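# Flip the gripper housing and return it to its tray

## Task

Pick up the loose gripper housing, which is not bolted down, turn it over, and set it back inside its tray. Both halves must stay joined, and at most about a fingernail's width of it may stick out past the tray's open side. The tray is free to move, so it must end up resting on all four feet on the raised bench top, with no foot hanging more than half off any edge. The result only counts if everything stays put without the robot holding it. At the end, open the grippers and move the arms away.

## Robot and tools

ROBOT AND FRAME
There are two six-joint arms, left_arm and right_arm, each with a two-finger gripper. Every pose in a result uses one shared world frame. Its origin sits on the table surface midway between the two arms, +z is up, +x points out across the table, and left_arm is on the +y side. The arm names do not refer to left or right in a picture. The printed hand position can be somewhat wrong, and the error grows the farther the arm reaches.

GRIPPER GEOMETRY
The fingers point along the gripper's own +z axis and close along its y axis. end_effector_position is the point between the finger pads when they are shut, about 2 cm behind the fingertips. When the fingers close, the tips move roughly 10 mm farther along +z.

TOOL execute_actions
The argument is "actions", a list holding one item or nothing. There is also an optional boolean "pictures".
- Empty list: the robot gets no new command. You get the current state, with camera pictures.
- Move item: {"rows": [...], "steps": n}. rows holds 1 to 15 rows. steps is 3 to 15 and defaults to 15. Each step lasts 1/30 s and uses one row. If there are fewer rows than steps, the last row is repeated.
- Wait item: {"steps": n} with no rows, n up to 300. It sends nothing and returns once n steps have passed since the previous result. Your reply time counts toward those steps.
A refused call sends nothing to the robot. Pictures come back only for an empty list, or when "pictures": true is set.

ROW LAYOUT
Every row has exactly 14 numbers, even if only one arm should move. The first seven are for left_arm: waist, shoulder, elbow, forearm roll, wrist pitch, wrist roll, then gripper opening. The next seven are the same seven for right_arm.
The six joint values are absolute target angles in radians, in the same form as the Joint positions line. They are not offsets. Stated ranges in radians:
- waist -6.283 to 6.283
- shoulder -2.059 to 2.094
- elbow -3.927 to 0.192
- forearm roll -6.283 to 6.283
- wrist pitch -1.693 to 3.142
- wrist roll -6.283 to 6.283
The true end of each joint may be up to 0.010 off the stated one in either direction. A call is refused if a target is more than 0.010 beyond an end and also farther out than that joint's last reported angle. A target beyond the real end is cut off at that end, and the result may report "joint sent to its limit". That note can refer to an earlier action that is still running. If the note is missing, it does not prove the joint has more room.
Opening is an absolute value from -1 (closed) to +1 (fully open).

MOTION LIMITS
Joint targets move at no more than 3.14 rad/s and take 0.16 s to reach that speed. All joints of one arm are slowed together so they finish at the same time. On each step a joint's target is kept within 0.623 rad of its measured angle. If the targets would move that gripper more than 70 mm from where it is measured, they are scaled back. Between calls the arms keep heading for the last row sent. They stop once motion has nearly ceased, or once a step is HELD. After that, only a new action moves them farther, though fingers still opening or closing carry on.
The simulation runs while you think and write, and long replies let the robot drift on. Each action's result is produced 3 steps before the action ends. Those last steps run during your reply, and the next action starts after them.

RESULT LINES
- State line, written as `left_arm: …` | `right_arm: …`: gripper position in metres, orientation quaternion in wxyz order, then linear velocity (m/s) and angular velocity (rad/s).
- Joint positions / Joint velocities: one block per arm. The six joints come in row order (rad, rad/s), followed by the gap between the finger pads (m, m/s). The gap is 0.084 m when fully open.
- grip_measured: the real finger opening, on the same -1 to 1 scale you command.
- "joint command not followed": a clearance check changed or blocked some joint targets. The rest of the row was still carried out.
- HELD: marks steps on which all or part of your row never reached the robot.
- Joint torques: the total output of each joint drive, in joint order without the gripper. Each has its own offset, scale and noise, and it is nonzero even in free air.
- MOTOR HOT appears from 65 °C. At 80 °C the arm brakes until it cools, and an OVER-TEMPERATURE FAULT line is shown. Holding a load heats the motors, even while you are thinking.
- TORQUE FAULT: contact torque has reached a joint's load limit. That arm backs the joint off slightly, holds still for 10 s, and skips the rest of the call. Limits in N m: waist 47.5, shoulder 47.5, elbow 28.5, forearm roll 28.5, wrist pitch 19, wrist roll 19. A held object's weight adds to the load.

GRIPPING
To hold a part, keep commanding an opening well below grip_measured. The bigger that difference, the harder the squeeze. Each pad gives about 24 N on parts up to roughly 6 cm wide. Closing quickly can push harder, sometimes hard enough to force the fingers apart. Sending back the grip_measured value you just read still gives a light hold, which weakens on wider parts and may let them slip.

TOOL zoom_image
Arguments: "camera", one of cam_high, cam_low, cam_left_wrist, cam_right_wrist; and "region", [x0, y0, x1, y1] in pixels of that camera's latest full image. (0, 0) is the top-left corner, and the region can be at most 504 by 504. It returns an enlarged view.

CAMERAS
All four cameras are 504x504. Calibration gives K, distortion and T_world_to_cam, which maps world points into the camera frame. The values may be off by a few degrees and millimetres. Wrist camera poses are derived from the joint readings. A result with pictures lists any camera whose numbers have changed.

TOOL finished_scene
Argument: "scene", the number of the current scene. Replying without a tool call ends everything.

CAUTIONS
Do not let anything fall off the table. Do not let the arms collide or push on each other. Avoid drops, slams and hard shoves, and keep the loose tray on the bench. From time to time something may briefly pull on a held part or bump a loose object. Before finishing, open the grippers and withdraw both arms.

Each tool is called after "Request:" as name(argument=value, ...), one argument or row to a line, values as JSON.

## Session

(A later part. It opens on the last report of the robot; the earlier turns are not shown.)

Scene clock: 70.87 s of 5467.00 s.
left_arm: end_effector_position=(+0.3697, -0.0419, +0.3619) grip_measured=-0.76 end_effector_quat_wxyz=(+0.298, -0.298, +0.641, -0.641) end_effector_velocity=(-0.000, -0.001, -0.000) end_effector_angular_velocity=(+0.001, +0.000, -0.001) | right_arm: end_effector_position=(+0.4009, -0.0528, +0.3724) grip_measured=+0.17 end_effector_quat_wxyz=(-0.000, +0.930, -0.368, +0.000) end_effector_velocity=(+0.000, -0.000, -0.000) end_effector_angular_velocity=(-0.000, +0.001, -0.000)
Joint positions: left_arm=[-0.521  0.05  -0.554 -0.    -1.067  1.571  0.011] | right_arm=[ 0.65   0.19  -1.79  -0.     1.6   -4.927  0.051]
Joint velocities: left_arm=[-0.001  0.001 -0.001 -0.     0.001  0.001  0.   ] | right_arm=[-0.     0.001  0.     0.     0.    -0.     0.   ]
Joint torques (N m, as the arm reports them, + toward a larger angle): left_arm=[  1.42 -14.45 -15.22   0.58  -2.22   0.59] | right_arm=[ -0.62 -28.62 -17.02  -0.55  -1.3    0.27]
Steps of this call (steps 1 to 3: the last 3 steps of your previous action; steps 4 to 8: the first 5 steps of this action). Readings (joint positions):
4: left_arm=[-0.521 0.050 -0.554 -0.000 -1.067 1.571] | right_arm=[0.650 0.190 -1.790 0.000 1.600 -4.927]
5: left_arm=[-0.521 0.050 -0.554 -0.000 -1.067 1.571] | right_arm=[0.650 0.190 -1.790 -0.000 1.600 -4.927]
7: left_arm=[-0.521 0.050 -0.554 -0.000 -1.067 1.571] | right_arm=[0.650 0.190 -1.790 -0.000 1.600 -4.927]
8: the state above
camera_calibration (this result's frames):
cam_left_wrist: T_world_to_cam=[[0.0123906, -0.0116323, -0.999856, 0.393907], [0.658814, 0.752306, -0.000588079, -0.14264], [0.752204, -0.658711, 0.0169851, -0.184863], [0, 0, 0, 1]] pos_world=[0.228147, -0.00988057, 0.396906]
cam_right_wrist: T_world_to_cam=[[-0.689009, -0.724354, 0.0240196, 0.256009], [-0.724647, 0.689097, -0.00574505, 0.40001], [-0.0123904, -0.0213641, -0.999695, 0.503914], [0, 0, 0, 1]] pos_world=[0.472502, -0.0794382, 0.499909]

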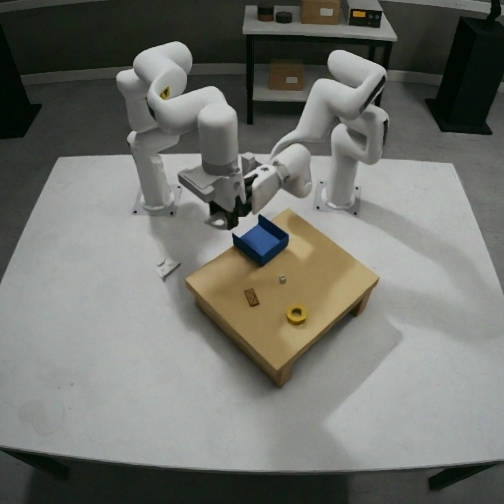

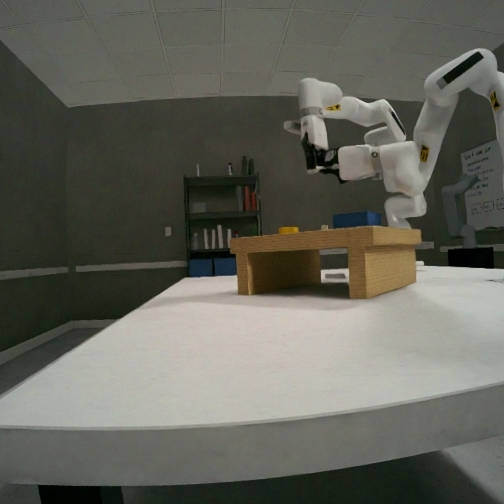

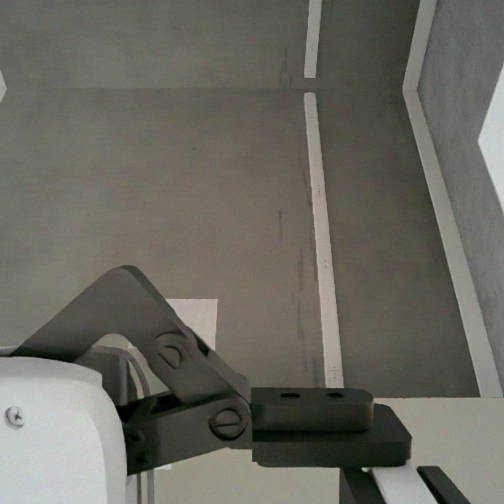

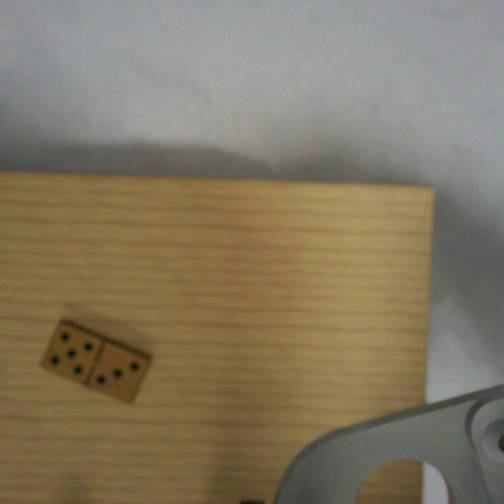

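Request:
execute_actions(
  actions=[
    {"rows":[[-0.521,0.05,-0.554,0,-1.067,1.571,-1,0.65,0.19,-1.79,0,1.6,-4.927,0.5],[-0.521,0.05,-0.554,0,-1.067,1.571,-1,0.65,0.19,-1.79,0,1.6,-4.927,0.8],[-0.521,0.05,-0.554,0,-1.067,1.571,-1,0.65,0.19,-1.79,0,1.6,-4.927,0.8],[-0.521,0.05,-0.554,0,-1.067,1.571,-1,0.65,0.19,-1.79,0,1.6,-4.927,0.8],[-0.521,0.05,-0.554,0,-1.067,1.571,-1,0.65,0.19,-1.79,0,1.6,-4.927,0.8],[-0.521,0.05,-0.554,0,-1.067,1.571,-1,0.65,0.19,-1.79,0,1.6,-4.927,0.8],[-0.521,0.05,-0.554,0,-1.067,1.571,-1,0.65,0.19,-1.79,0,1.6,-4.927,0.8],[-0.521,0.05,-0.554,0,-1.067,1.571,-1,0.65,0.24,-1.97,0,1.73,-4.927,0.8],[-0.521,0.05,-0.554,0,-1.067,1.571,-1,0.65,0.24,-1.97,0,1.73,-4.927,0.8],[-0.521,0.05,-0.554,0,-1.067,1.571,-1,0.65,0.31,-2.167,0,1.857,-4.927,0.8]],"steps":15},
  ],
)

Request:
execute_actions(
  actions=[
    {"rows":[[-0.521,0.05,-0.554,0,-1.067,1.571,-1,0.65,0.31,-2.167,0,1.857,-4.927,0.8]],"steps":10},
  ],
)

Request:
execute_actions(
  actions=[
    {"rows":[[-0.521,0.05,-0.554,0,-1.067,-1.571,-1,0.65,0.31,-2.167,0,1.857,-4.927,0.8]],"steps":15},
  ],
)

Request:
execute_actions(
  actions=[
    {"rows":[[-0.521,0.05,-0.554,0,-1.067,-1.571,-1,0.65,0.31,-2.167,0,1.857,-4.927,0.8]],"steps":15},
  ],
)

Request:
execute_actions(
  actions=[
    {"rows":[[-0.521,0.05,-0.554,0,-1.067,-1.571,-1,0.65,0.31,-2.167,0,1.857,-4.927,0.8]],"steps":12},
  ],
  pictures=true,
)

Scene clock: 71.60 s of 5467.00 s.
left_arm: end_effector_position=(+0.3697, -0.0420, +0.3621) grip_measured=-0.76 end_effector_quat_wxyz=(+0.298, -0.298, +0.641, -0.641) end_effector_velocity=(-0.000, +0.000, -0.001) end_effector_angular_velocity=(+0.001, +0.003, +0.000) | right_arm: end_effector_position=(+0.4006, -0.0529, +0.3903) grip_measured=+0.80 end_effector_quat_wxyz=(+0.003, +0.930, -0.368, -0.002) end_effector_velocity=(+0.016, +0.010, +0.321) end_effector_angular_velocity=(+0.018, -0.028, -0.000)
Joint positions: left_arm=[-0.521  0.05  -0.554  0.    -1.067  1.571  0.01 ] | right_arm=[ 0.65   0.221 -1.887  0.     1.674 -4.927  0.077]
Joint velocities: left_arm=[-0.001  0.     0.002 -0.001  0.001 -0.001 -0.   ] | right_arm=[-0.001  0.503 -1.632 -0.001  1.095 -0.     0.   ]
Joint torques (N m, as the arm reports them, + toward a larger angle): left_arm=[  1.42 -13.96 -14.81   0.57  -2.2    0.37] | right_arm=[ -1.14 -33.09 -24.81  -0.25  -1.6    0.03]
Steps of this call (steps 1 to 3: the last 3 steps of your previous action; steps 4 to 10: the robot went on to your last target; steps 11 to 22: the first 12 steps of this action). Readings (joint positions):
11: left_arm=[-0.521 0.050 -0.554 -0.000 -1.067 1.571] | right_arm=[0.650 0.190 -1.790 -0.000 1.600 -4.927]
12: left_arm=[-0.521 0.050 -0.554 0.000 -1.067 1.571] | right_arm=[0.650 0.190 -1.790 -0.000 1.600 -4.927]
14: left_arm=[-0.521 0.050 -0.554 0.000 -1.067 1.571] | right_arm=[0.650 0.190 -1.790 0.000 1.600 -4.927]
18: left_arm=[-0.521 0.050 -0.554 0.000 -1.067 1.571] | right_arm=[0.650 0.190 -1.790 0.000 1.601 -4.927]
22: the state above

Scene clock: 71.93 s of 5467.00 s.
left_arm: end_effector_position=(+0.3698, -0.0419, +0.3620) grip_measured=-0.76 end_effector_quat_wxyz=(+0.298, -0.298, +0.641, -0.641) end_effector_velocity=(-0.001, -0.001, +0.000) end_effector_angular_velocity=(-0.000, -0.000, -0.002) | right_arm: end_effector_position=(+0.3994, -0.0538, +0.4392) grip_measured=+0.80 end_effector_quat_wxyz=(+0.001, +0.930, -0.368, -0.001) end_effector_velocity=(-0.003, -0.001, -0.000) end_effector_angular_velocity=(-0.018, +0.027, +0.002)
Joint positions: left_arm=[-0.521  0.05  -0.554  0.    -1.067  1.571  0.01 ] | right_arm=[ 0.65   0.308 -2.159  0.     1.853 -4.927  0.077]
Joint velocities: left_arm=[-0.002 -0.     0.001  0.    -0.001  0.    -0.   ] | right_arm=[ 0.001  0.036 -0.059  0.001  0.055  0.     0.   ]
Joint torques (N m, as the arm reports them, + toward a larger angle): left_arm=[  1.07 -14.22 -15.01   0.51  -2.14   0.49] | right_arm=[ -0.41 -32.33 -16.06  -0.24  -1.75   0.26]
Steps of this call (steps 1 to 3: the last 3 steps of your previous action; steps 4 to 10: the first 7 steps of this action). Readings (joint positions):
4: left_arm=[-0.521 0.050 -0.554 0.000 -1.067 1.571] | right_arm=[0.650 0.283 -2.098 -0.000 1.806 -4.927]
5: left_arm=[-0.521 0.050 -0.554 0.000 -1.067 1.571] | right_arm=[0.650 0.291 -2.124 -0.000 1.823 -4.927]
7: left_arm=[-0.521 0.050 -0.554 0.000 -1.067 1.571] | right_arm=[0.650 0.301 -2.148 -0.000 1.842 -4.927]
10: the state above

Scene clock: 72.43 s of 5467.00 s.
left_arm: end_effector_position=(+0.3698, -0.0419, +0.3621) grip_measured=-0.76 end_effector_quat_wxyz=(-0.054, +0.504, -0.496, +0.705) end_effector_velocity=(+0.000, +0.000, -0.001) end_effector_angular_velocity=(-2.152, +1.817, +0.000) | right_arm: end_effector_position=(+0.3992, -0.0539, +0.4411) grip_measured=+0.80 end_effector_quat_wxyz=(+0.000, +0.930, -0.368, -0.000) end_effector_velocity=(+0.000, -0.000, +0.000) end_effector_angular_velocity=(-0.000, -0.001, -0.000)
Joint positions: left_arm=[-0.521  0.05  -0.554 -0.    -1.067  0.855  0.01 ] | right_arm=[ 0.65   0.31  -2.167  0.     1.857 -4.927  0.077]
Joint velocities: left_arm=[ 0.001  0.     0.001  0.     0.001 -2.817 -0.   ] | right_arm=[-0.     0.001 -0.002 -0.001  0.    -0.     0.   ]
Joint torques (N m, as the arm reports them, + toward a larger angle): left_arm=[  1.26 -14.4  -14.92   0.39  -2.14   0.3 ] | right_arm=[ -0.04 -30.31 -15.63  -0.92  -1.57   0.25]
Steps of this call (steps 1 to 3: the last 3 steps of your previous action; steps 4 to 15: the first 12 steps of this action). Readings (joint positions):
4: left_arm=[-0.521 0.050 -0.554 0.000 -1.067 1.571] | right_arm=[0.650 0.310 -2.164 0.000 1.856 -4.927]
5: left_arm=[-0.521 0.050 -0.554 0.000 -1.067 1.565] | right_arm=[0.650 0.310 -2.165 0.000 1.856 -4.927]
7: left_arm=[-0.521 0.050 -0.554 0.000 -1.067 1.516] | right_arm=[0.650 0.310 -2.166 0.000 1.857 -4.927]
11: left_arm=[-0.521 0.050 -0.554 0.000 -1.067 1.232] | right_arm=[0.650 0.310 -2.167 0.000 1.857 -4.927]
15: the state above

Scene clock: 72.93 s of 5467.00 s.
left_arm: end_effector_position=(+0.3698, -0.0419, +0.3620) grip_measured=-0.76 end_effector_quat_wxyz=(+0.416, +0.705, -0.050, +0.572) end_effector_velocity=(-0.000, +0.000, -0.001) end_effector_angular_velocity=(-2.145, +1.810, -0.001) | right_arm: end_effector_position=(+0.3992, -0.0539, +0.4412) grip_measured=+0.80 end_effector_quat_wxyz=(+0.000, +0.930, -0.368, +0.000) end_effector_velocity=(+0.000, -0.000, -0.001) end_effector_angular_velocity=(-0.001, +0.001, -0.001)
Joint positions: left_arm=[-0.521  0.05  -0.554 -0.    -1.067 -0.558  0.01 ] | right_arm=[ 0.65   0.31  -2.167  0.     1.857 -4.927  0.077]
Joint velocities: left_arm=[ 0.     0.     0.001  0.001  0.    -2.807 -0.   ] | right_arm=[-0.001  0.002  0.    -0.001 -0.     0.     0.   ]
Joint torques (N m, as the arm reports them, + toward a larger angle): left_arm=[  1.45 -14.04 -14.97   0.6   -2.2    0.42] | right_arm=[ -0.78 -30.41 -15.7   -0.56  -1.52   0.06]
Steps of this call (steps 1 to 3: the last 3 steps of your previous action; steps 4 to 15: the first 12 steps of this action). Readings (joint positions):
4: left_arm=[-0.521 0.050 -0.554 -0.000 -1.067 0.478] | right_arm=[0.650 0.310 -2.167 0.000 1.857 -4.927]
5: left_arm=[-0.521 0.050 -0.554 -0.000 -1.067 0.384] | right_arm=[0.650 0.310 -2.167 0.000 1.857 -4.927]
7: left_arm=[-0.521 0.050 -0.554 -0.000 -1.067 0.195] | right_arm=[0.650 0.310 -2.167 0.000 1.857 -4.927]
11: left_arm=[-0.521 0.050 -0.554 -0.000 -1.067 -0.181] | right_arm=[0.650 0.310 -2.167 0.000 1.857 -4.927]
15: the state above

Scene clock: 73.33 s of 5467.00 s.
left_arm: end_effector_position=(+0.3698, -0.0419, +0.3620) grip_measured=-0.76 end_effector_quat_wxyz=(+0.632, +0.650, +0.278, +0.318) end_effector_velocity=(-0.000, -0.000, +0.000) end_effector_angular_velocity=(-0.563, +0.474, -0.000) | right_arm: end_effector_position=(+0.3992, -0.0539, +0.4412) grip_measured=+0.80 end_effector_quat_wxyz=(+0.000, +0.930, -0.368, +0.000) end_effector_velocity=(+0.000, +0.000, -0.001) end_effector_angular_velocity=(-0.002, +0.000, +0.000)
Joint positions: left_arm=[-0.521  0.05  -0.554  0.    -1.067 -1.51   0.01 ] | right_arm=[ 0.65   0.31  -2.167 -0.     1.857 -4.927  0.077]
Joint velocities: left_arm=[-0.001 -0.    -0.    -0.    -0.001 -0.736 -0.   ] | right_arm=[ 0.001  0.001  0.    -0.002  0.     0.    -0.   ]
Joint torques (N m, as the arm reports them, + toward a larger angle): left_arm=[  1.75 -14.18 -15.11   0.47  -2.16   1.5 ] | right_arm=[ -0.16 -30.45 -15.86  -0.56  -1.41   0.23]
Steps of this call (steps 1 to 3: the last 3 steps of your previous action; steps 4 to 12: the first 9 steps of this action). Readings (joint positions):
4: left_arm=[-0.521 0.050 -0.554 -0.000 -1.067 -0.934] | right_arm=[0.650 0.310 -2.167 0.000 1.857 -4.927]
5: left_arm=[-0.521 0.050 -0.554 -0.000 -1.067 -1.029] | right_arm=[0.650 0.310 -2.167 -0.000 1.857 -4.927]
7: left_arm=[-0.521 0.050 -0.554 -0.000 -1.067 -1.214] | right_arm=[0.650 0.310 -2.167 -0.000 1.857 -4.927]
11: left_arm=[-0.521 0.050 -0.554 -0.000 -1.067 -1.480] | right_arm=[0.650 0.310 -2.167 0.000 1.857 -4.927]
12: the state above
camera_calibration (this result's frames):
cam_left_wrist: T_world_to_cam=[[-0.0256131, -0.0568002, 0.998057, -0.317047], [-0.628772, -0.775252, -0.0602563, 0.291029], [0.777168, -0.629093, -0.0158578, -0.181009], [0, 0, 0, 1]] pos_world=[0.315545, 0.0937403, 0.331097]
cam_right_wrist: T_world_to_cam=[[-0.688947, -0.724398, 0.0244777, 0.252201], [-0.724699, 0.689043, -0.00561327, 0.399906], [-0.0127999, -0.0216062, -0.999685, 0.572739], [0, 0, 0, 1]] pos_world=[0.470895, -0.0804836, 0.56863]

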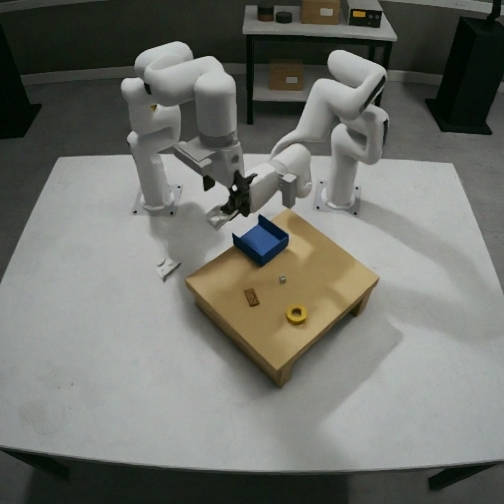

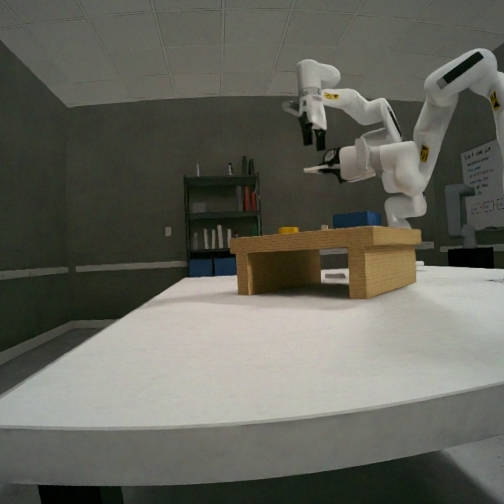

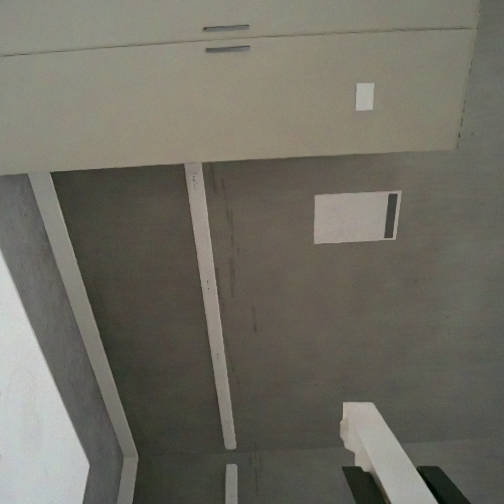

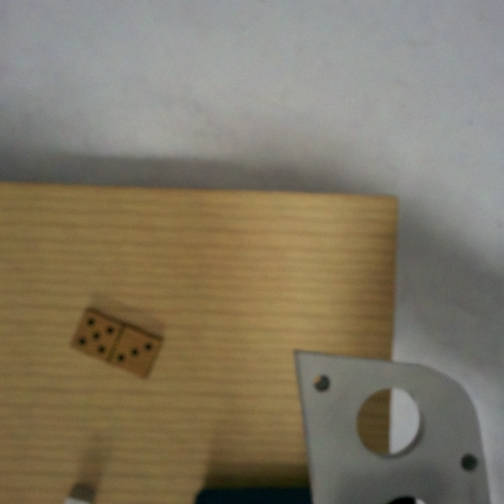

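Request:
execute_actions(
  actions=[
    {"rows":[[-0.521,0.05,-0.554,0,-1.067,-1.571,-1,0.645,0.22,-2.0,0,1.78,-5.015,0.85],[-0.521,0.05,-0.554,0,-1.067,-1.571,-1,0.645,0.22,-2.0,0,1.78,-5.015,0.85],[-0.521,0.05,-0.554,0,-1.067,-1.571,-1,0.645,0.22,-2.0,0,1.78,-5.015,0.85],[-0.521,0.05,-0.554,0,-1.067,-1.571,-1,0.645,0.22,-2.0,0,1.78,-5.015,0.85],[-0.521,0.05,-0.554,0,-1.067,-1.571,-1,0.645,0.22,-2.0,0,1.78,-5.015,0.85],[-0.521,0.05,-0.554,0,-1.067,-1.571,-1,0.645,0.22,-2.0,0,1.78,-5.015,0.85],[-0.521,0.05,-0.554,0,-1.067,-1.571,-1,0.645,0.202,-1.952,0,1.75,-5.015,0.85]],"steps":12},
  ],
  pictures=true,
)

Scene clock: 73.87 s of 5467.00 s.
left_arm: end_effector_position=(+0.3698, -0.0419, +0.3620) grip_measured=-0.76 end_effector_quat_wxyz=(+0.641, +0.641, +0.298, +0.298) end_effector_velocity=(-0.000, -0.001, +0.001) end_effector_angular_velocity=(-0.003, -0.001, -0.001) | right_arm: end_effector_position=(+0.3921, -0.0617, +0.4282) grip_measured=+0.85 end_effector_quat_wxyz=(-0.001, +0.943, -0.333, +0.001) end_effector_velocity=(-0.013, -0.012, -0.063) end_effector_angular_velocity=(+0.005, -0.008, +0.102)
Joint positions: left_arm=[-0.521  0.05  -0.554  0.    -1.067 -1.571  0.01 ] | right_arm=[ 0.645  0.221 -2.001 -0.     1.778 -5.006  0.078]
Joint velocities: left_arm=[-0.001 -0.    -0.002 -0.    -0.    -0.002  0.   ] | right_arm=[-0.004 -0.232  0.514 -0.    -0.292 -0.106  0.   ]
Joint torques (N m, as the arm reports them, + toward a larger angle): left_arm=[  1.25 -14.28 -14.9    0.54  -2.23   0.53] | right_arm=[ -0.36 -24.81 -16.16  -0.13  -1.43   0.21]
Steps of this call (steps 1 to 3: the last 3 steps of your previous action; steps 4 to 7: the robot went on to your last target; steps 8 to 16: the first 9 steps of this action). Readings (joint positions):
8: left_arm=[-0.521 0.050 -0.554 0.000 -1.067 -1.568] | right_arm=[0.650 0.310 -2.167 -0.000 1.857 -4.927]
9: left_arm=[-0.521 0.050 -0.554 0.000 -1.067 -1.569] | right_arm=[0.650 0.307 -2.162 0.000 1.854 -4.930]
11: left_arm=[-0.521 0.050 -0.554 0.000 -1.067 -1.570] | right_arm=[0.649 0.284 -2.117 0.000 1.833 -4.954]
15: left_arm=[-0.521 0.050 -0.554 0.000 -1.067 -1.571] | right_arm=[0.646 0.230 -2.019 -0.000 1.788 -5.002]
16: the state above
camera_calibration (this result's frames):
cam_left_wrist: T_world_to_cam=[[0.0135711, -0.0101952, 0.999856, -0.330269], [-0.62994, -0.776643, 0.000631028, 0.269367], [0.776525, -0.629858, -0.0169623, -0.180407], [0, 0, 0, 1]] pos_world=[0.314258, 0.092204, 0.326991]
cam_right_wrist: T_world_to_cam=[[-0.633154, -0.773691, 0.0227573, 0.217766], [-0.773966, 0.633197, -0.00616195, 0.41616], [-0.00964244, -0.0215149, -0.999722, 0.55834], [0, 0, 0, 1]] pos_world=[0.465357, -0.0830155, 0.555793]

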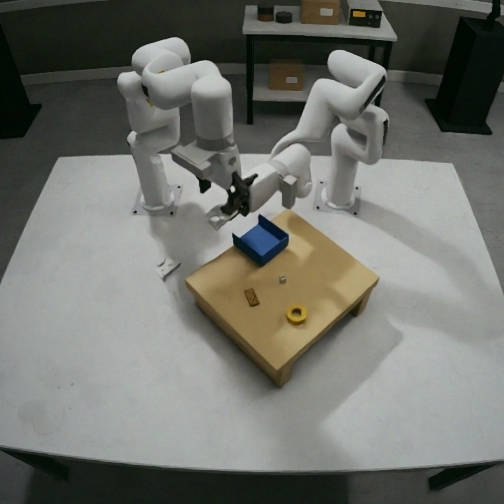

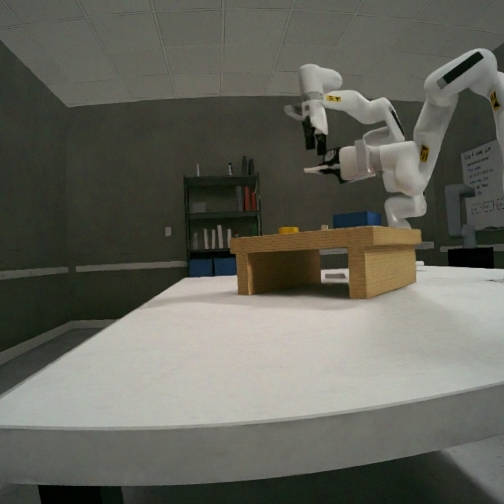

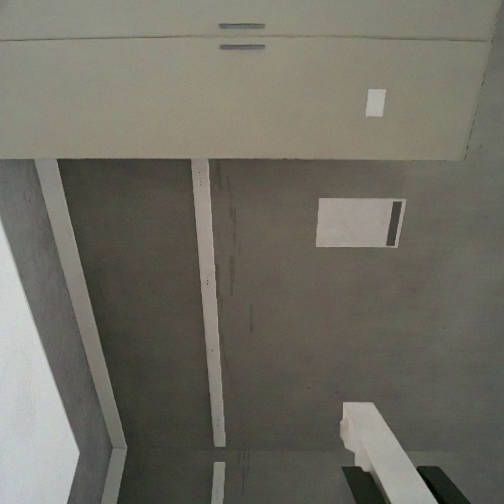

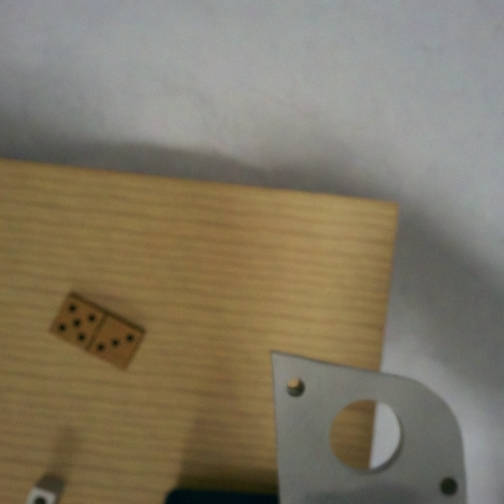

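Request:
execute_actions(
  actions=[
    {"rows":[[-0.521,0.05,-0.554,0,-1.067,-1.571,-1,0.643,0.17,-1.84,0,1.67,-5.017,0.85],[-0.521,0.05,-0.554,0,-1.067,-1.571,-1,0.643,0.17,-1.84,0,1.67,-5.017,0.85],[-0.521,0.05,-0.554,0,-1.067,-1.571,-1,0.643,0.17,-1.84,0,1.67,-5.017,0.85],[-0.521,0.05,-0.554,0,-1.067,-1.571,-1,0.643,0.136,-1.721,0,1.585,-5.017,0.85]],"steps":15},
  ],
)

Request:
execute_actions(
  actions=[
    {"rows":[[-0.521,0.05,-0.554,0,-1.067,-1.571,-1,0.643,0.136,-1.721,0,1.585,-5.017,0.5],[-0.521,0.05,-0.554,0,-1.067,-1.571,-1,0.643,0.136,-1.721,0,1.585,-5.017,0.45],[-0.521,0.05,-0.554,0,-1.067,-1.571,-1,0.643,0.136,-1.721,0,1.585,-5.017,0.4],[-0.521,0.05,-0.554,0,-1.067,-1.571,-1,0.643,0.136,-1.721,0,1.585,-5.017,0.35],[-0.521,0.05,-0.554,0,-1.067,-1.571,-1,0.643,0.136,-1.721,0,1.585,-5.017,0.3],[-0.521,0.05,-0.554,0,-1.067,-1.571,-1,0.643,0.136,-1.721,0,1.585,-5.017,0.25],[-0.521,0.05,-0.554,0,-1.067,-1.571,-1,0.643,0.136,-1.721,0,1.585,-5.017,0.2],[-0.521,0.05,-0.554,0,-1.067,-1.571,-1,0.643,0.136,-1.721,0,1.585,-5.017,0.1],[-0.521,0.05,-0.554,0,-1.067,-1.571,-1,0.643,0.136,-1.721,0,1.585,-5.017,0],[-0.521,0.05,-0.554,0,-1.067,-1.571,-1,0.643,0.136,-1.721,0,1.585,-5.017,-0.3],[-0.521,0.05,-0.554,0,-1.067,-1.571,-1,0.643,0.136,-1.721,0,1.585,-5.017,-0.7]],"steps":15},
  ],
  pictures=true,
)

Scene clock: 74.47 s of 5467.00 s.
left_arm: end_effector_position=(+0.3698, -0.0419, +0.3620) grip_measured=-0.76 end_effector_quat_wxyz=(+0.641, +0.641, +0.298, +0.298) end_effector_velocity=(-0.000, -0.001, +0.000) end_effector_angular_velocity=(+0.001, -0.000, -0.002) | right_arm: end_effector_position=(+0.3917, -0.0634, +0.3735) grip_measured=+0.85 end_effector_quat_wxyz=(+0.002, +0.944, -0.329, -0.001) end_effector_velocity=(+0.005, +0.003, +0.000) end_effector_angular_velocity=(+0.042, -0.065, +0.001)
Joint positions: left_arm=[-0.521  0.05  -0.554  0.    -1.067 -1.571  0.01 ] | right_arm=[ 0.643  0.141 -1.731  0.     1.594 -5.017  0.078]
Joint velocities: left_arm=[-0.001 -0.    -0.     0.001  0.001  0.    -0.   ] | right_arm=[ 0.    -0.061  0.094 -0.002 -0.11  -0.001  0.   ]
Joint torques (N m, as the arm reports them, + toward a larger angle): left_arm=[  1.38 -14.17 -14.97   0.47  -2.24   0.48] | right_arm=[ -0.99 -28.43 -18.52  -0.32  -1.52  -0.03]
Steps of this call (steps 1 to 3: the last 3 steps of your previous action; steps 4 to 6: the robot went on to your last target; steps 7 to 18: the first 12 steps of this action). Readings (joint positions):
7: left_arm=[-0.521 0.050 -0.554 -0.000 -1.067 -1.571] | right_arm=[0.645 0.204 -1.955 0.000 1.751 -5.014]
8: left_arm=[-0.521 0.050 -0.554 -0.000 -1.067 -1.571] | right_arm=[0.645 0.201 -1.949 -0.000 1.747 -5.015]
10: left_arm=[-0.521 0.050 -0.554 -0.000 -1.067 -1.571] | right_arm=[0.644 0.188 -1.911 -0.000 1.718 -5.016]
14: left_arm=[-0.521 0.050 -0.554 0.000 -1.067 -1.571] | right_arm=[0.643 0.154 -1.778 0.000 1.628 -5.017]
18: the state above

Scene clock: 74.97 s of 5467.00 s.
left_arm: end_effector_position=(+0.3704, -0.0410, +0.3614) grip_measured=-0.76 end_effector_quat_wxyz=(+0.641, +0.641, +0.299, +0.299) end_effector_velocity=(-0.000, -0.001, +0.001) end_effector_angular_velocity=(-0.001, -0.000, -0.002) | right_arm: end_effector_position=(+0.3916, -0.0641, +0.3725) grip_measured=+0.18 end_effector_quat_wxyz=(+0.001, +0.944, -0.329, -0.000) end_effector_velocity=(+0.000, +0.001, +0.000) end_effector_angular_velocity=(+0.002, -0.003, +0.001)
Joint positions: left_arm=[-0.519  0.05  -0.553 -0.001 -1.067 -1.571  0.01 ] | right_arm=[ 0.642  0.135 -1.721 -0.001  1.587 -5.017  0.052]
Joint velocities: left_arm=[-0.001 -0.001 -0.001  0.     0.001 -0.001 -0.   ] | right_arm=[ 0.001 -0.001  0.001  0.    -0.003 -0.     0.   ]
Joint torques (N m, as the arm reports them, + toward a larger angle): left_arm=[ -1.71 -14.68 -16.21   2.53  -2.46   0.44] | right_arm=[  1.06 -26.33 -18.2    0.34  -3.39   0.11]
Steps of this call (steps 1 to 3: the last 3 steps of your previous action; steps 4 to 15: the first 12 steps of this action). Readings (joint positions):
4: left_arm=[-0.521 0.050 -0.554 -0.000 -1.067 -1.571] | right_arm=[0.643 0.136 -1.725 -0.000 1.587 -5.017]
5: left_arm=[-0.521 0.050 -0.554 -0.000 -1.067 -1.571] | right_arm=[0.643 0.136 -1.724 -0.000 1.586 -5.017]
7: left_arm=[-0.521 0.050 -0.554 -0.000 -1.067 -1.571] | right_arm=[0.643 0.136 -1.723 -0.000 1.586 -5.017]
11: left_arm=[-0.520 0.050 -0.553 -0.001 -1.067 -1.571] | right_arm=[0.642 0.136 -1.721 -0.001 1.587 -5.017]
15: the state above
camera_calibration (this result's frames):
cam_left_wrist: T_world_to_cam=[[0.0151414, -0.0104551, 0.999831, -0.330238], [-0.627949, -0.778253, 0.00137158, 0.269437], [0.778107, -0.627863, -0.0183491, -0.180358], [0, 0, 0, 1]] pos_world=[0.314531, 0.0929978, 0.326503]
cam_right_wrist: T_world_to_cam=[[-0.626818, -0.778728, 0.0261146, 0.212845], [-0.779075, 0.626905, -0.00571073, 0.418299], [-0.0119242, -0.0239248, -0.999643, 0.503294], [0, 0, 0, 1]] pos_world=[0.465303, -0.0844447, 0.499945]

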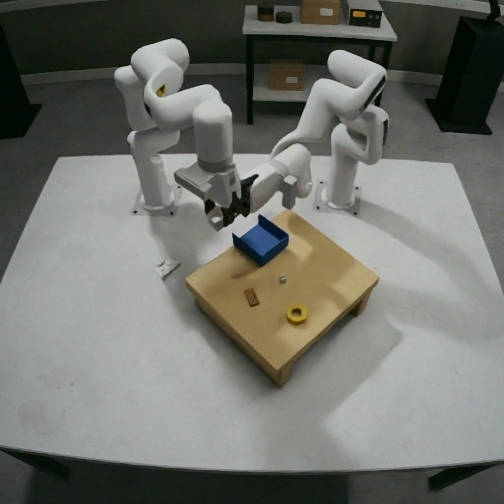

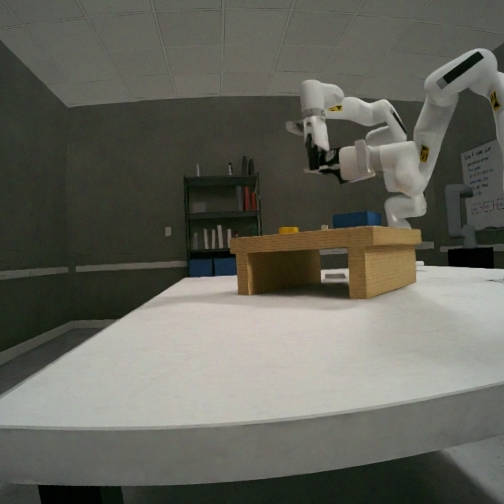

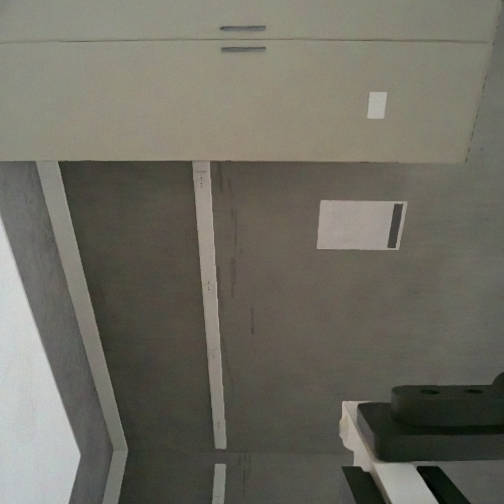

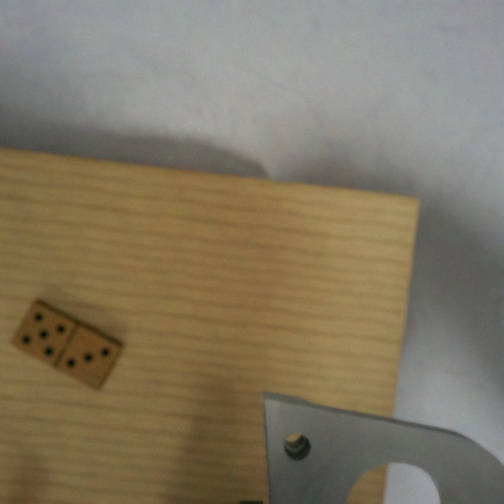

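Request:
execute_actions(
  actions=[
    {"rows":[[-0.521,0.05,-0.554,0,-1.067,-1.571,0,0.643,0.136,-1.721,0,1.585,-5.017,-0.7],[-0.521,0.05,-0.554,0,-1.067,-1.571,0.4,0.643,0.136,-1.721,0,1.585,-5.017,-0.7],[-0.521,0.05,-0.554,0,-1.067,-1.571,0.4,0.643,0.136,-1.721,0,1.585,-5.017,-0.7],[-0.521,0.05,-0.554,0,-1.067,-1.571,0.4,0.643,0.136,-1.721,0,1.585,-5.017,-0.7],[-0.521,0.05,-0.554,0,-1.067,-1.571,0.4,0.643,0.136,-1.721,0,1.585,-5.017,-0.7],[-0.521,0.05,-0.554,0,-1.067,-1.571,0.4,0.643,0.136,-1.721,0,1.585,-5.017,-0.7],[-0.521,-0.01,-0.48,0,-1.081,-1.571,0.4,0.643,0.136,-1.721,0,1.585,-5.017,-0.7],[-0.521,-0.07,-0.41,0,-1.091,-1.571,0.4,0.643,0.136,-1.721,0,1.585,-5.017,-0.7],[-0.521,-0.13,-0.34,0,-1.101,-1.571,0.4,0.643,0.136,-1.721,0,1.585,-5.017,-0.7],[-0.521,-0.2,-0.26,0,-1.111,-1.571,0.4,0.643,0.136,-1.721,0,1.585,-5.017,-0.7]],"steps":15},
  ],
)

Request:
execute_actions(
  actions=[
    {"rows":[[-0.521,-0.2,-0.26,0,-1.111,-1.571,0.4,0.643,0.136,-1.721,0,1.585,-5.017,-0.7]],"steps":8},
  ],
)

Request:
execute_actions(
  actions=[
    {"rows":[[-0.2,-0.25,-0.29,0,-1.03,-1.571,0.4,0.5,-0.05,-1.45,0,1.5,-5.08,-0.7],[-0.2,-0.25,-0.29,0,-1.03,-1.571,0.4,0.5,-0.05,-1.45,0,1.5,-5.08,-0.7],[-0.2,-0.25,-0.29,0,-1.03,-1.571,0.4,0.5,-0.05,-1.45,0,1.5,-5.08,-0.7],[-0.2,-0.25,-0.29,0,-1.03,-1.571,0.4,0.5,-0.05,-1.45,0,1.5,-5.08,-0.7],[0.1,-0.25,-0.3,0,-1.02,-1.571,0.4,0.294,-0.524,-0.715,0,1.239,-5.283,-0.7]],"steps":15},
  ],
)

Request:
execute_actions(
  actions=[
    {"rows":[[0.1,-0.25,-0.3,0,-1.02,-1.571,0.4,0.294,-0.524,-0.715,0,1.239,-5.283,-0.7]],"steps":15},
  ],
)

Request:
execute_actions(
  actions=[
    {"rows":[[0.1,-0.25,-0.3,0,-1.02,-1.571,0.4,0.294,-0.44,-0.6,0,1.04,-5.283,-0.7],[0.1,-0.25,-0.3,0,-1.02,-1.571,0.4,0.294,-0.44,-0.6,0,1.04,-5.283,-0.7],[0.1,-0.25,-0.3,0,-1.02,-1.571,0.4,0.294,-0.33,-0.48,0,0.81,-5.283,-0.7]],"steps":15},
  ],
)

Request:
execute_actions(
  actions=[
    {"rows":[[0.1,-0.25,-0.3,0,-1.02,-1.571,0.4,0.294,-0.33,-0.48,0,0.81,-5.283,-0.7]],"steps":10},
  ],
  pictures=true,
)

Scene clock: 75.87 s of 5467.00 s.
left_arm: end_effector_position=(+0.3411, -0.0186, +0.3630) grip_measured=+0.39 end_effector_quat_wxyz=(+0.642, +0.641, +0.298, +0.298) end_effector_velocity=(-0.293, +0.253, +0.003) end_effector_angular_velocity=(-0.009, -0.009, +0.009) | right_arm: end_effector_position=(+0.3919, -0.0630, +0.3725) grip_measured=+0.18 end_effector_quat_wxyz=(-0.000, +0.944, -0.329, +0.000) end_effector_velocity=(-0.001, -0.003, -0.001) end_effector_angular_velocity=(-0.007, +0.006, -0.002)
Joint positions: left_arm=[-0.522 -0.06  -0.423  0.001 -1.088 -1.571  0.061] | right_arm=[ 0.643  0.136 -1.721  0.     1.584 -5.017  0.052]
Joint velocities: left_arm=[ 0.006 -1.17   1.356 -0.004 -0.199  0.     0.   ] | right_arm=[-0.003 -0.001  0.002 -0.002  0.008 -0.001 -0.   ]
Joint torques (N m, as the arm reports them, + toward a larger angle): left_arm=[  1.39 -12.11 -13.84   0.5   -2.08   0.63] | right_arm=[ -0.57 -27.74 -17.76  -0.44  -1.54   0.03]
Steps of this call (steps 1 to 3: the last 3 steps of your previous action; steps 4 to 15: the robot went on to your last target; steps 16 to 27: the first 12 steps of this action). Readings (joint positions):
16: left_arm=[-0.520 0.050 -0.554 -0.000 -1.067 -1.571] | right_arm=[0.643 0.136 -1.721 -0.000 1.585 -5.017]
17: left_arm=[-0.522 0.050 -0.555 0.002 -1.067 -1.571] | right_arm=[0.643 0.136 -1.722 0.001 1.582 -5.017]
19: left_arm=[-0.524 0.049 -0.556 0.003 -1.068 -1.571] | right_arm=[0.644 0.137 -1.722 0.001 1.581 -5.017]
23: left_arm=[-0.523 0.046 -0.550 0.002 -1.068 -1.571] | right_arm=[0.644 0.137 -1.721 0.001 1.583 -5.017]
27: the state above

Scene clock: 76.13 s of 5467.00 s.
left_arm: end_effector_position=(+0.3075, +0.0105, +0.3605) grip_measured=+0.39 end_effector_quat_wxyz=(+0.641, +0.641, +0.298, +0.298) end_effector_velocity=(-0.014, +0.012, -0.003) end_effector_angular_velocity=(+0.001, +0.001, +0.001) | right_arm: end_effector_position=(+0.3918, -0.0633, +0.3725) grip_measured=+0.18 end_effector_quat_wxyz=(-0.000, +0.944, -0.329, +0.000) end_effector_velocity=(-0.000, -0.000, +0.000) end_effector_angular_velocity=(+0.000, +0.001, -0.000)
Joint positions: left_arm=[-0.521 -0.194 -0.267  0.    -1.11  -1.571  0.061] | right_arm=[ 0.643  0.136 -1.721  0.     1.585 -5.017  0.052]
Joint velocities: left_arm=[ 0.001 -0.055  0.065  0.    -0.009 -0.    -0.   ] | right_arm=[-0.     0.    -0.     0.     0.001 -0.    -0.   ]
Joint torques (N m, as the arm reports them, + toward a larger angle): left_arm=[  1.3   -8.86 -15.22   0.49  -2.13   0.67] | right_arm=[ -0.7  -28.24 -17.9   -0.49  -1.75   0.2 ]
Steps of this call (steps 1 to 3: the last 3 steps of your previous action; steps 4 to 8: the first 5 steps of this action). Readings (joint positions):
4: left_arm=[-0.521 -0.173 -0.292 0.000 -1.107 -1.571] | right_arm=[0.643 0.136 -1.721 0.000 1.585 -5.017]
5: left_arm=[-0.521 -0.182 -0.281 0.000 -1.108 -1.571] | right_arm=[0.643 0.136 -1.721 0.000 1.585 -5.017]
7: left_arm=[-0.521 -0.192 -0.270 0.000 -1.110 -1.571] | right_arm=[0.643 0.136 -1.721 0.000 1.585 -5.017]
8: the state above

Scene clock: 76.63 s of 5467.00 s.
left_arm: end_effector_position=(+0.3854, +0.1321, +0.3713) grip_measured=+0.39 end_effector_quat_wxyz=(+0.588, +0.588, +0.393, +0.392) end_effector_velocity=(+0.182, +0.408, +0.027) end_effector_angular_velocity=(-0.001, -0.000, +0.941) | right_arm: end_effector_position=(+0.3762, -0.1743, +0.3687) grip_measured=+0.18 end_effector_quat_wxyz=(-0.032, +0.933, -0.356, +0.033) end_effector_velocity=(-0.153, -0.297, -0.192) end_effector_angular_velocity=(-0.046, +0.011, -0.084)
Joint positions: left_arm=[-0.214 -0.228 -0.283 -0.    -1.06  -1.571  0.061] | right_arm=[ 0.454 -0.2   -1.307 -0.     1.414 -5.147  0.052]
Joint velocities: left_arm=[ 0.941 -0.065 -0.052  0.     0.117 -0.001  0.   ] | right_arm=[-0.48  -0.971  1.506 -0.001 -0.507 -0.397 -0.   ]
Joint torques (N m, as the arm reports them, + toward a larger angle): left_arm=[  1.29 -10.26 -14.68   0.65  -1.87   0.68] | right_arm=[  3.07  -8.82 -14.61  -0.08  -1.    -0.1 ]
Steps of this call (steps 1 to 3: the last 3 steps of your previous action; steps 4 to 15: the first 12 steps of this action). Readings (joint positions):
4: left_arm=[-0.521 -0.198 -0.263 0.000 -1.111 -1.571] | right_arm=[0.643 0.136 -1.721 0.000 1.585 -5.017]
5: left_arm=[-0.516 -0.199 -0.262 0.000 -1.109 -1.571] | right_arm=[0.641 0.133 -1.716 0.000 1.583 -5.018]
7: left_arm=[-0.473 -0.206 -0.265 0.001 -1.098 -1.571] | right_arm=[0.619 0.102 -1.668 0.001 1.567 -5.030]
11: left_arm=[-0.340 -0.220 -0.276 -0.000 -1.076 -1.571] | right_arm=[0.528 -0.041 -1.496 -0.000 1.496 -5.085]
15: the state above

Scene clock: 77.13 s of 5467.00 s.
left_arm: end_effector_position=(+0.4237, +0.2738, +0.3799) grip_measured=+0.39 end_effector_quat_wxyz=(+0.520, +0.521, +0.479, +0.478) end_effector_velocity=(+0.002, +0.020, -0.000) end_effector_angular_velocity=(+0.001, +0.003, +0.041) | right_arm: end_effector_position=(+0.2925, -0.2660, +0.2539) grip_measured=+0.18 end_effector_quat_wxyz=(-0.000, +0.930, -0.368, +0.000) end_effector_velocity=(-0.030, -0.028, -0.037) end_effector_angular_velocity=(+0.004, -0.013, -0.002)
Joint positions: left_arm=[ 0.095 -0.25  -0.299  0.    -1.021 -1.571  0.061] | right_arm=[ 0.299 -0.512 -0.734  0.     1.246 -5.278  0.052]
Joint velocities: left_arm=[ 0.042 -0.002 -0.002  0.002  0.007  0.    -0.   ] | right_arm=[-0.059 -0.133  0.206  0.    -0.086 -0.058  0.   ]
Joint torques (N m, as the arm reports them, + toward a larger angle): left_arm=[  0.94  -9.56 -15.49   0.59  -2.16   0.56] | right_arm=[  0.62 -10.65 -19.89  -0.44  -1.72  -0.06]
Steps of this call (steps 1 to 3: the last 3 steps of your previous action; steps 4 to 15: the first 12 steps of this action). Readings (joint positions):
4: left_arm=[-0.089 -0.237 -0.290 -0.000 -1.044 -1.571] | right_arm=[0.402 -0.304 -1.116 -0.000 1.358 -5.191]
5: left_arm=[-0.058 -0.239 -0.291 -0.000 -1.040 -1.571] | right_arm=[0.390 -0.328 -1.072 -0.000 1.345 -5.201]
7: left_arm=[0.004 -0.243 -0.295 -0.000 -1.032 -1.571] | right_arm=[0.367 -0.375 -0.984 -0.000 1.319 -5.221]
11: left_arm=[0.080 -0.249 -0.299 -0.000 -1.023 -1.571] | right_arm=[0.321 -0.468 -0.816 -0.000 1.270 -5.260]
15: the state above

Scene clock: 77.63 s of 5467.00 s.
left_arm: end_effector_position=(+0.4240, +0.2761, +0.3802) grip_measured=+0.39 end_effector_quat_wxyz=(+0.519, +0.520, +0.480, +0.479) end_effector_velocity=(-0.000, +0.001, -0.001) end_effector_angular_velocity=(+0.000, +0.001, +0.002) | right_arm: end_effector_position=(+0.2967, -0.2667, +0.1368) grip_measured=+0.18 end_effector_quat_wxyz=(+0.002, +0.930, -0.368, -0.003) end_effector_velocity=(-0.048, -0.013, -0.234) end_effector_angular_velocity=(-0.020, +0.078, -0.001)
Joint positions: left_arm=[ 0.1   -0.25  -0.3    0.    -1.02  -1.571  0.061] | right_arm=[ 0.294 -0.354 -0.509  0.     0.871 -5.283  0.052]
Joint velocities: left_arm=[ 0.003 -0.     0.002  0.001  0.    -0.    -0.   ] | right_arm=[-0.002  0.348  0.44  -0.    -0.707 -0.001 -0.   ]
Joint torques (N m, as the arm reports them, + toward a larger angle): left_arm=[  1.1   -9.51 -15.43   0.65  -2.17   0.55] | right_arm=[  0.33 -23.73 -22.44  -0.39  -1.33   0.09]
Steps of this call (steps 1 to 3: the last 3 steps of your previous action; steps 4 to 15: the first 12 steps of this action). Readings (joint positions):
4: left_arm=[0.098 -0.250 -0.300 0.000 -1.020 -1.571] | right_arm=[0.296 -0.521 -0.721 0.000 1.240 -5.282]
5: left_arm=[0.099 -0.250 -0.300 0.000 -1.020 -1.571] | right_arm=[0.295 -0.520 -0.718 0.000 1.233 -5.282]
7: left_arm=[0.099 -0.250 -0.300 0.000 -1.020 -1.571] | right_arm=[0.295 -0.504 -0.693 -0.000 1.184 -5.283]
11: left_arm=[0.100 -0.250 -0.300 0.000 -1.020 -1.571] | right_arm=[0.295 -0.423 -0.593 0.000 1.019 -5.283]
15: the state above

Scene clock: 77.97 s of 5467.00 s.
left_arm: end_effector_position=(+0.4240, +0.2762, +0.3802) grip_measured=+0.39 end_effector_quat_wxyz=(+0.519, +0.520, +0.480, +0.480) end_effector_velocity=(+0.000, -0.000, +0.001) end_effector_angular_velocity=(-0.000, -0.002, -0.000) | right_arm: end_effector_position=(+0.2970, -0.2667, +0.1231) grip_measured=+0.18 end_effector_quat_wxyz=(-0.001, +0.930, -0.368, +0.001) end_effector_velocity=(-0.005, -0.001, -0.008) end_effector_angular_velocity=(-0.001, +0.012, -0.003)
Joint positions: left_arm=[ 0.1   -0.25  -0.3    0.    -1.02  -1.571  0.061] | right_arm=[ 0.294 -0.331 -0.482 -0.     0.811 -5.283  0.052]
Joint velocities: left_arm=[-0.    -0.    -0.001  0.    -0.    -0.    -0.   ] | right_arm=[-0.001  0.009  0.016  0.002 -0.012  0.    -0.   ]
Joint torques (N m, as the arm reports them, + toward a larger angle): left_arm=[  1.15  -9.46 -15.47   0.42  -2.16   0.51] | right_arm=[ -1.28 -14.28 -16.88  -0.21  -1.56  -0.17]
Steps of this call (steps 1 to 3: the last 3 steps of your previous action; steps 4 to 10: the first 7 steps of this action). Readings (joint positions):
4: left_arm=[0.100 -0.250 -0.300 0.000 -1.020 -1.571] | right_arm=[0.294 -0.335 -0.486 0.000 0.823 -5.283]
5: left_arm=[0.100 -0.250 -0.300 0.000 -1.020 -1.571] | right_arm=[0.294 -0.334 -0.485 -0.000 0.818 -5.283]
7: left_arm=[0.100 -0.250 -0.300 0.000 -1.020 -1.571] | right_arm=[0.294 -0.333 -0.484 -0.000 0.814 -5.283]
10: the state above
camera_calibration (this result's frames):
cam_left_wrist: T_world_to_cam=[[0.0179917, -0.00026478, 0.999838, -0.350539], [-0.0604554, -0.998171, 0.000823531, 0.370218], [0.998009, -0.0604604, -0.0179748, -0.272624], [0, 0, 0, 1]] pos_world=[0.30077, 0.352965, 0.345277]
cam_right_wrist: T_world_to_cam=[[-0.688972, -0.724436, 0.0225924, 0.0356552], [-0.72471, 0.68902, -0.00681595, 0.470841], [-0.0106289, -0.021069, -0.999722, 0.248375], [0, 0, 0, 1]] pos_world=[0.368429, -0.293356, 0.25071]

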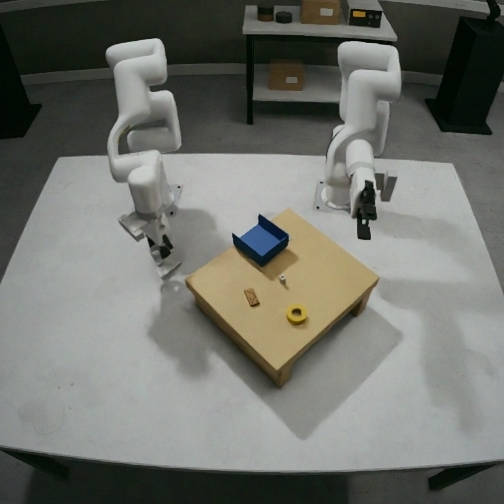

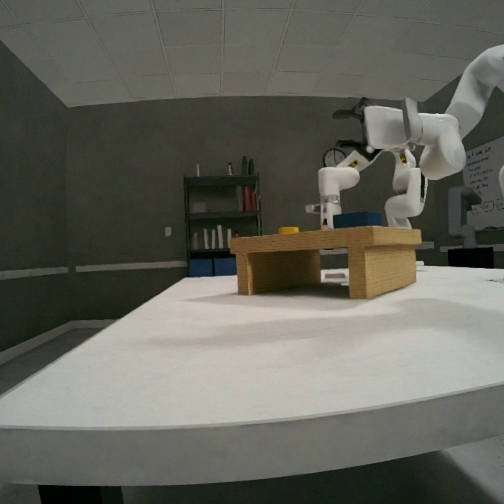

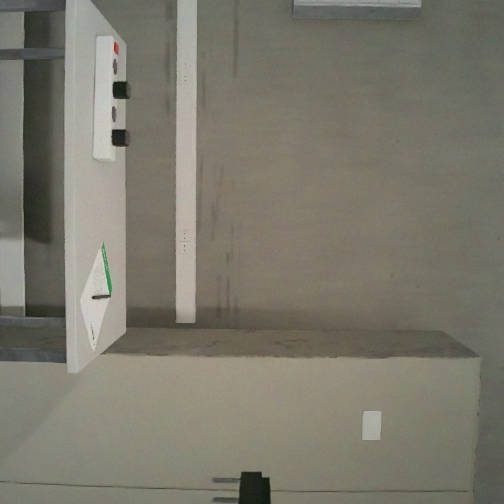

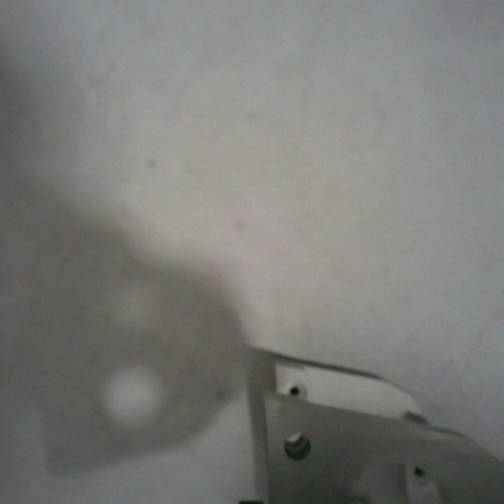

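Request:
execute_actions(
  actions=[
    {"rows":[[0.1,-0.25,-0.3,0,-1.02,-1.571,0.4,0.309,-0.29,-0.43,0,0.72,-5.268,-0.7],[0.1,-0.25,-0.3,0,-1.02,-1.571,0.4,0.309,-0.29,-0.43,0,0.72,-5.268,-0.7],[0.1,-0.25,-0.3,0,-1.02,-1.571,0.4,0.309,-0.29,-0.43,0,0.72,-5.268,-0.7],[0.1,-0.25,-0.3,0,-1.02,-1.571,0.4,0.309,-0.177,-0.381,0,0.558,-5.268,-0.7]],"steps":15},
  ],
)

Request:
execute_actions(
  actions=[
    {"rows":[[0.1,-0.25,-0.3,0,-1.02,-1.571,0.4,0.309,-0.177,-0.381,0,0.558,-5.268,-0.7]],"steps":8},
  ],
  pictures=true,
)

Scene clock: 78.77 s of 5467.00 s.
left_arm: end_effector_position=(+0.4240, +0.2762, +0.3802) grip_measured=+0.39 end_effector_quat_wxyz=(+0.519, +0.520, +0.480, +0.480) end_effector_velocity=(-0.000, -0.000, -0.000) end_effector_angular_velocity=(+0.001, +0.001, -0.001) | right_arm: end_effector_position=(+0.2836, -0.2652, +0.0574) grip_measured=+0.18 end_effector_quat_wxyz=(+0.002, +0.930, -0.368, -0.003) end_effector_velocity=(+0.028, +0.009, -0.017) end_effector_angular_velocity=(+0.027, -0.102, +0.001)
Joint positions: left_arm=[ 0.1   -0.25  -0.3    0.    -1.02  -1.571  0.061] | right_arm=[ 0.309 -0.185 -0.383  0.     0.575 -5.268  0.052]
Joint velocities: left_arm=[-0.     0.     0.     0.001  0.     0.     0.   ] | right_arm=[ 0.004  0.095  0.004 -0.001 -0.203  0.004  0.   ]
Joint torques (N m, as the arm reports them, + toward a larger angle): left_arm=[  1.23  -9.55 -15.52   0.53  -2.31   0.64] | right_arm=[ -1.08 -18.79 -15.59  -0.16  -1.41   0.11]
Steps of this call (steps 1 to 3: the last 3 steps of your previous action; steps 4 to 12: the robot went on to your last target; steps 13 to 24: the first 12 steps of this action). Readings (joint positions):
13: left_arm=[0.100 -0.250 -0.300 0.000 -1.020 -1.571] | right_arm=[0.294 -0.330 -0.480 -0.000 0.810 -5.283]
14: left_arm=[0.100 -0.250 -0.300 -0.000 -1.020 -1.571] | right_arm=[0.295 -0.328 -0.478 -0.000 0.804 -5.282]
16: left_arm=[0.100 -0.250 -0.300 -0.000 -1.020 -1.571] | right_arm=[0.300 -0.314 -0.461 -0.000 0.768 -5.276]
20: left_arm=[0.100 -0.250 -0.300 -0.000 -1.020 -1.571] | right_arm=[0.308 -0.231 -0.406 0.000 0.637 -5.270]
24: the state above

Scene clock: 79.03 s of 5467.00 s.
left_arm: end_effector_position=(+0.4240, +0.2762, +0.3802) grip_measured=+0.39 end_effector_quat_wxyz=(+0.519, +0.520, +0.480, +0.480) end_effector_velocity=(-0.000, -0.000, +0.000) end_effector_angular_velocity=(+0.001, -0.001, -0.001) | right_arm: end_effector_position=(+0.2856, -0.2646, +0.0561) grip_measured=+0.18 end_effector_quat_wxyz=(-0.000, +0.930, -0.368, +0.001) end_effector_velocity=(-0.004, -0.000, -0.004) end_effector_angular_velocity=(-0.002, +0.007, +0.002)
Joint positions: left_arm=[ 0.1   -0.25  -0.3    0.    -1.02  -1.571  0.061] | right_arm=[ 0.309 -0.178 -0.382 -0.     0.559 -5.268  0.052]
Joint velocities: left_arm=[ 0.001 -0.    -0.     0.002 -0.     0.     0.   ] | right_arm=[ 0.002  0.006  0.008 -0.001 -0.007  0.     0.   ]
Joint torques (N m, as the arm reports them, + toward a larger angle): left_arm=[  1.08  -9.57 -15.52   0.64  -2.07   0.59] | right_arm=[ -0.87 -15.52 -14.53  -0.13  -1.4   -0.29]
Steps of this call (steps 1 to 3: the last 3 steps of your previous action; steps 4 to 8: the first 5 steps of this action). Readings (joint positions):
4: left_arm=[0.100 -0.250 -0.300 -0.000 -1.020 -1.571] | right_arm=[0.309 -0.180 -0.383 -0.000 0.561 -5.268]
5: left_arm=[0.100 -0.250 -0.300 0.000 -1.020 -1.571] | right_arm=[0.309 -0.179 -0.383 -0.000 0.560 -5.268]
7: left_arm=[0.100 -0.250 -0.300 -0.000 -1.020 -1.571] | right_arm=[0.309 -0.178 -0.382 -0.000 0.559 -5.268]
8: the state above
camera_calibration (this result's frames):
cam_left_wrist: T_world_to_cam=[[0.0179887, -0.000263667, 0.999838, -0.35054], [-0.0604386, -0.998172, 0.000824161, 0.370219], [0.99801, -0.0604436, -0.0179718, -0.27263], [0, 0, 0, 1]] pos_world=[0.300769, 0.352971, 0.345278]
cam_right_wrist: T_world_to_cam=[[-0.68899, -0.724394, 0.023375, 0.0308133], [-0.724679, 0.689058, -0.00629093, 0.460595], [-0.0115496, -0.0212737, -0.999707, 0.181482], [0, 0, 0, 1]] pos_world=[0.35711, -0.291195, 0.183606]

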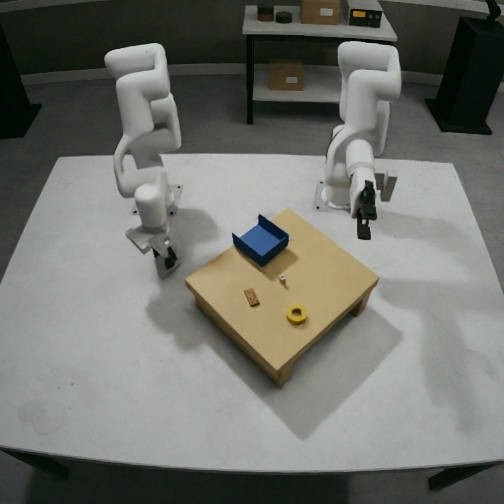

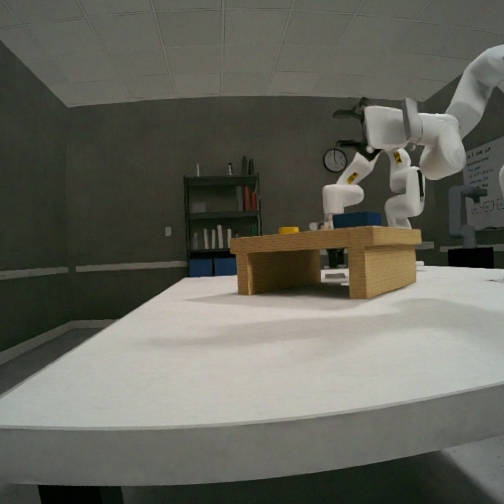

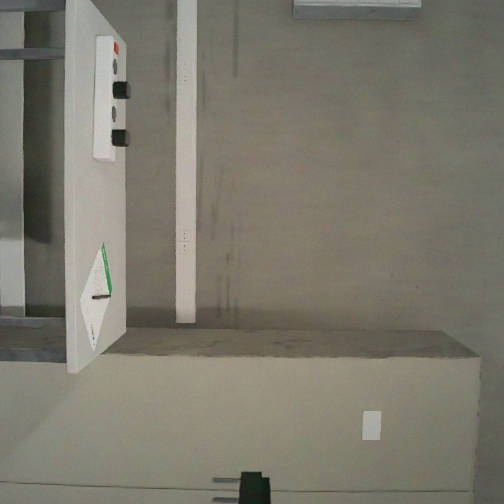

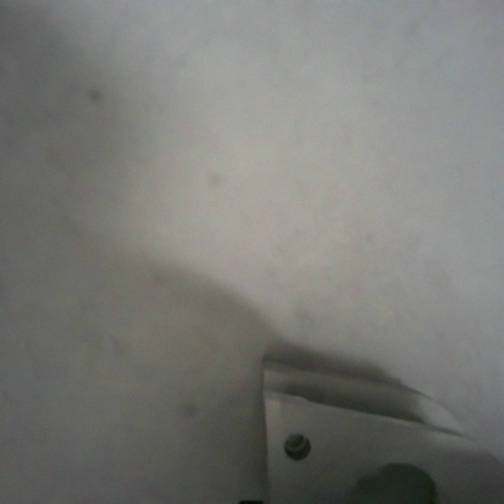

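Request:
zoom_image(
  camera="cam_right_wrist",
  region=[230,330,504,504],
)

Region (230, 330, 504, 504) of cam_right_wrist's 504x504 image, scaled by 1.839, with more detail than that image has; it fills the top 320 rows of this view, and the rest is white.

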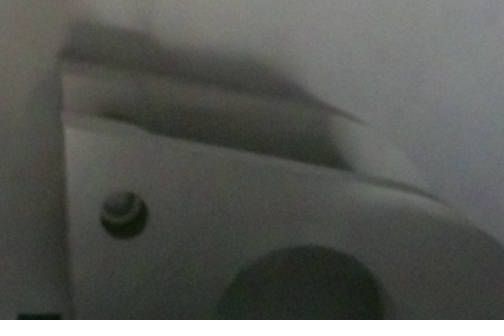

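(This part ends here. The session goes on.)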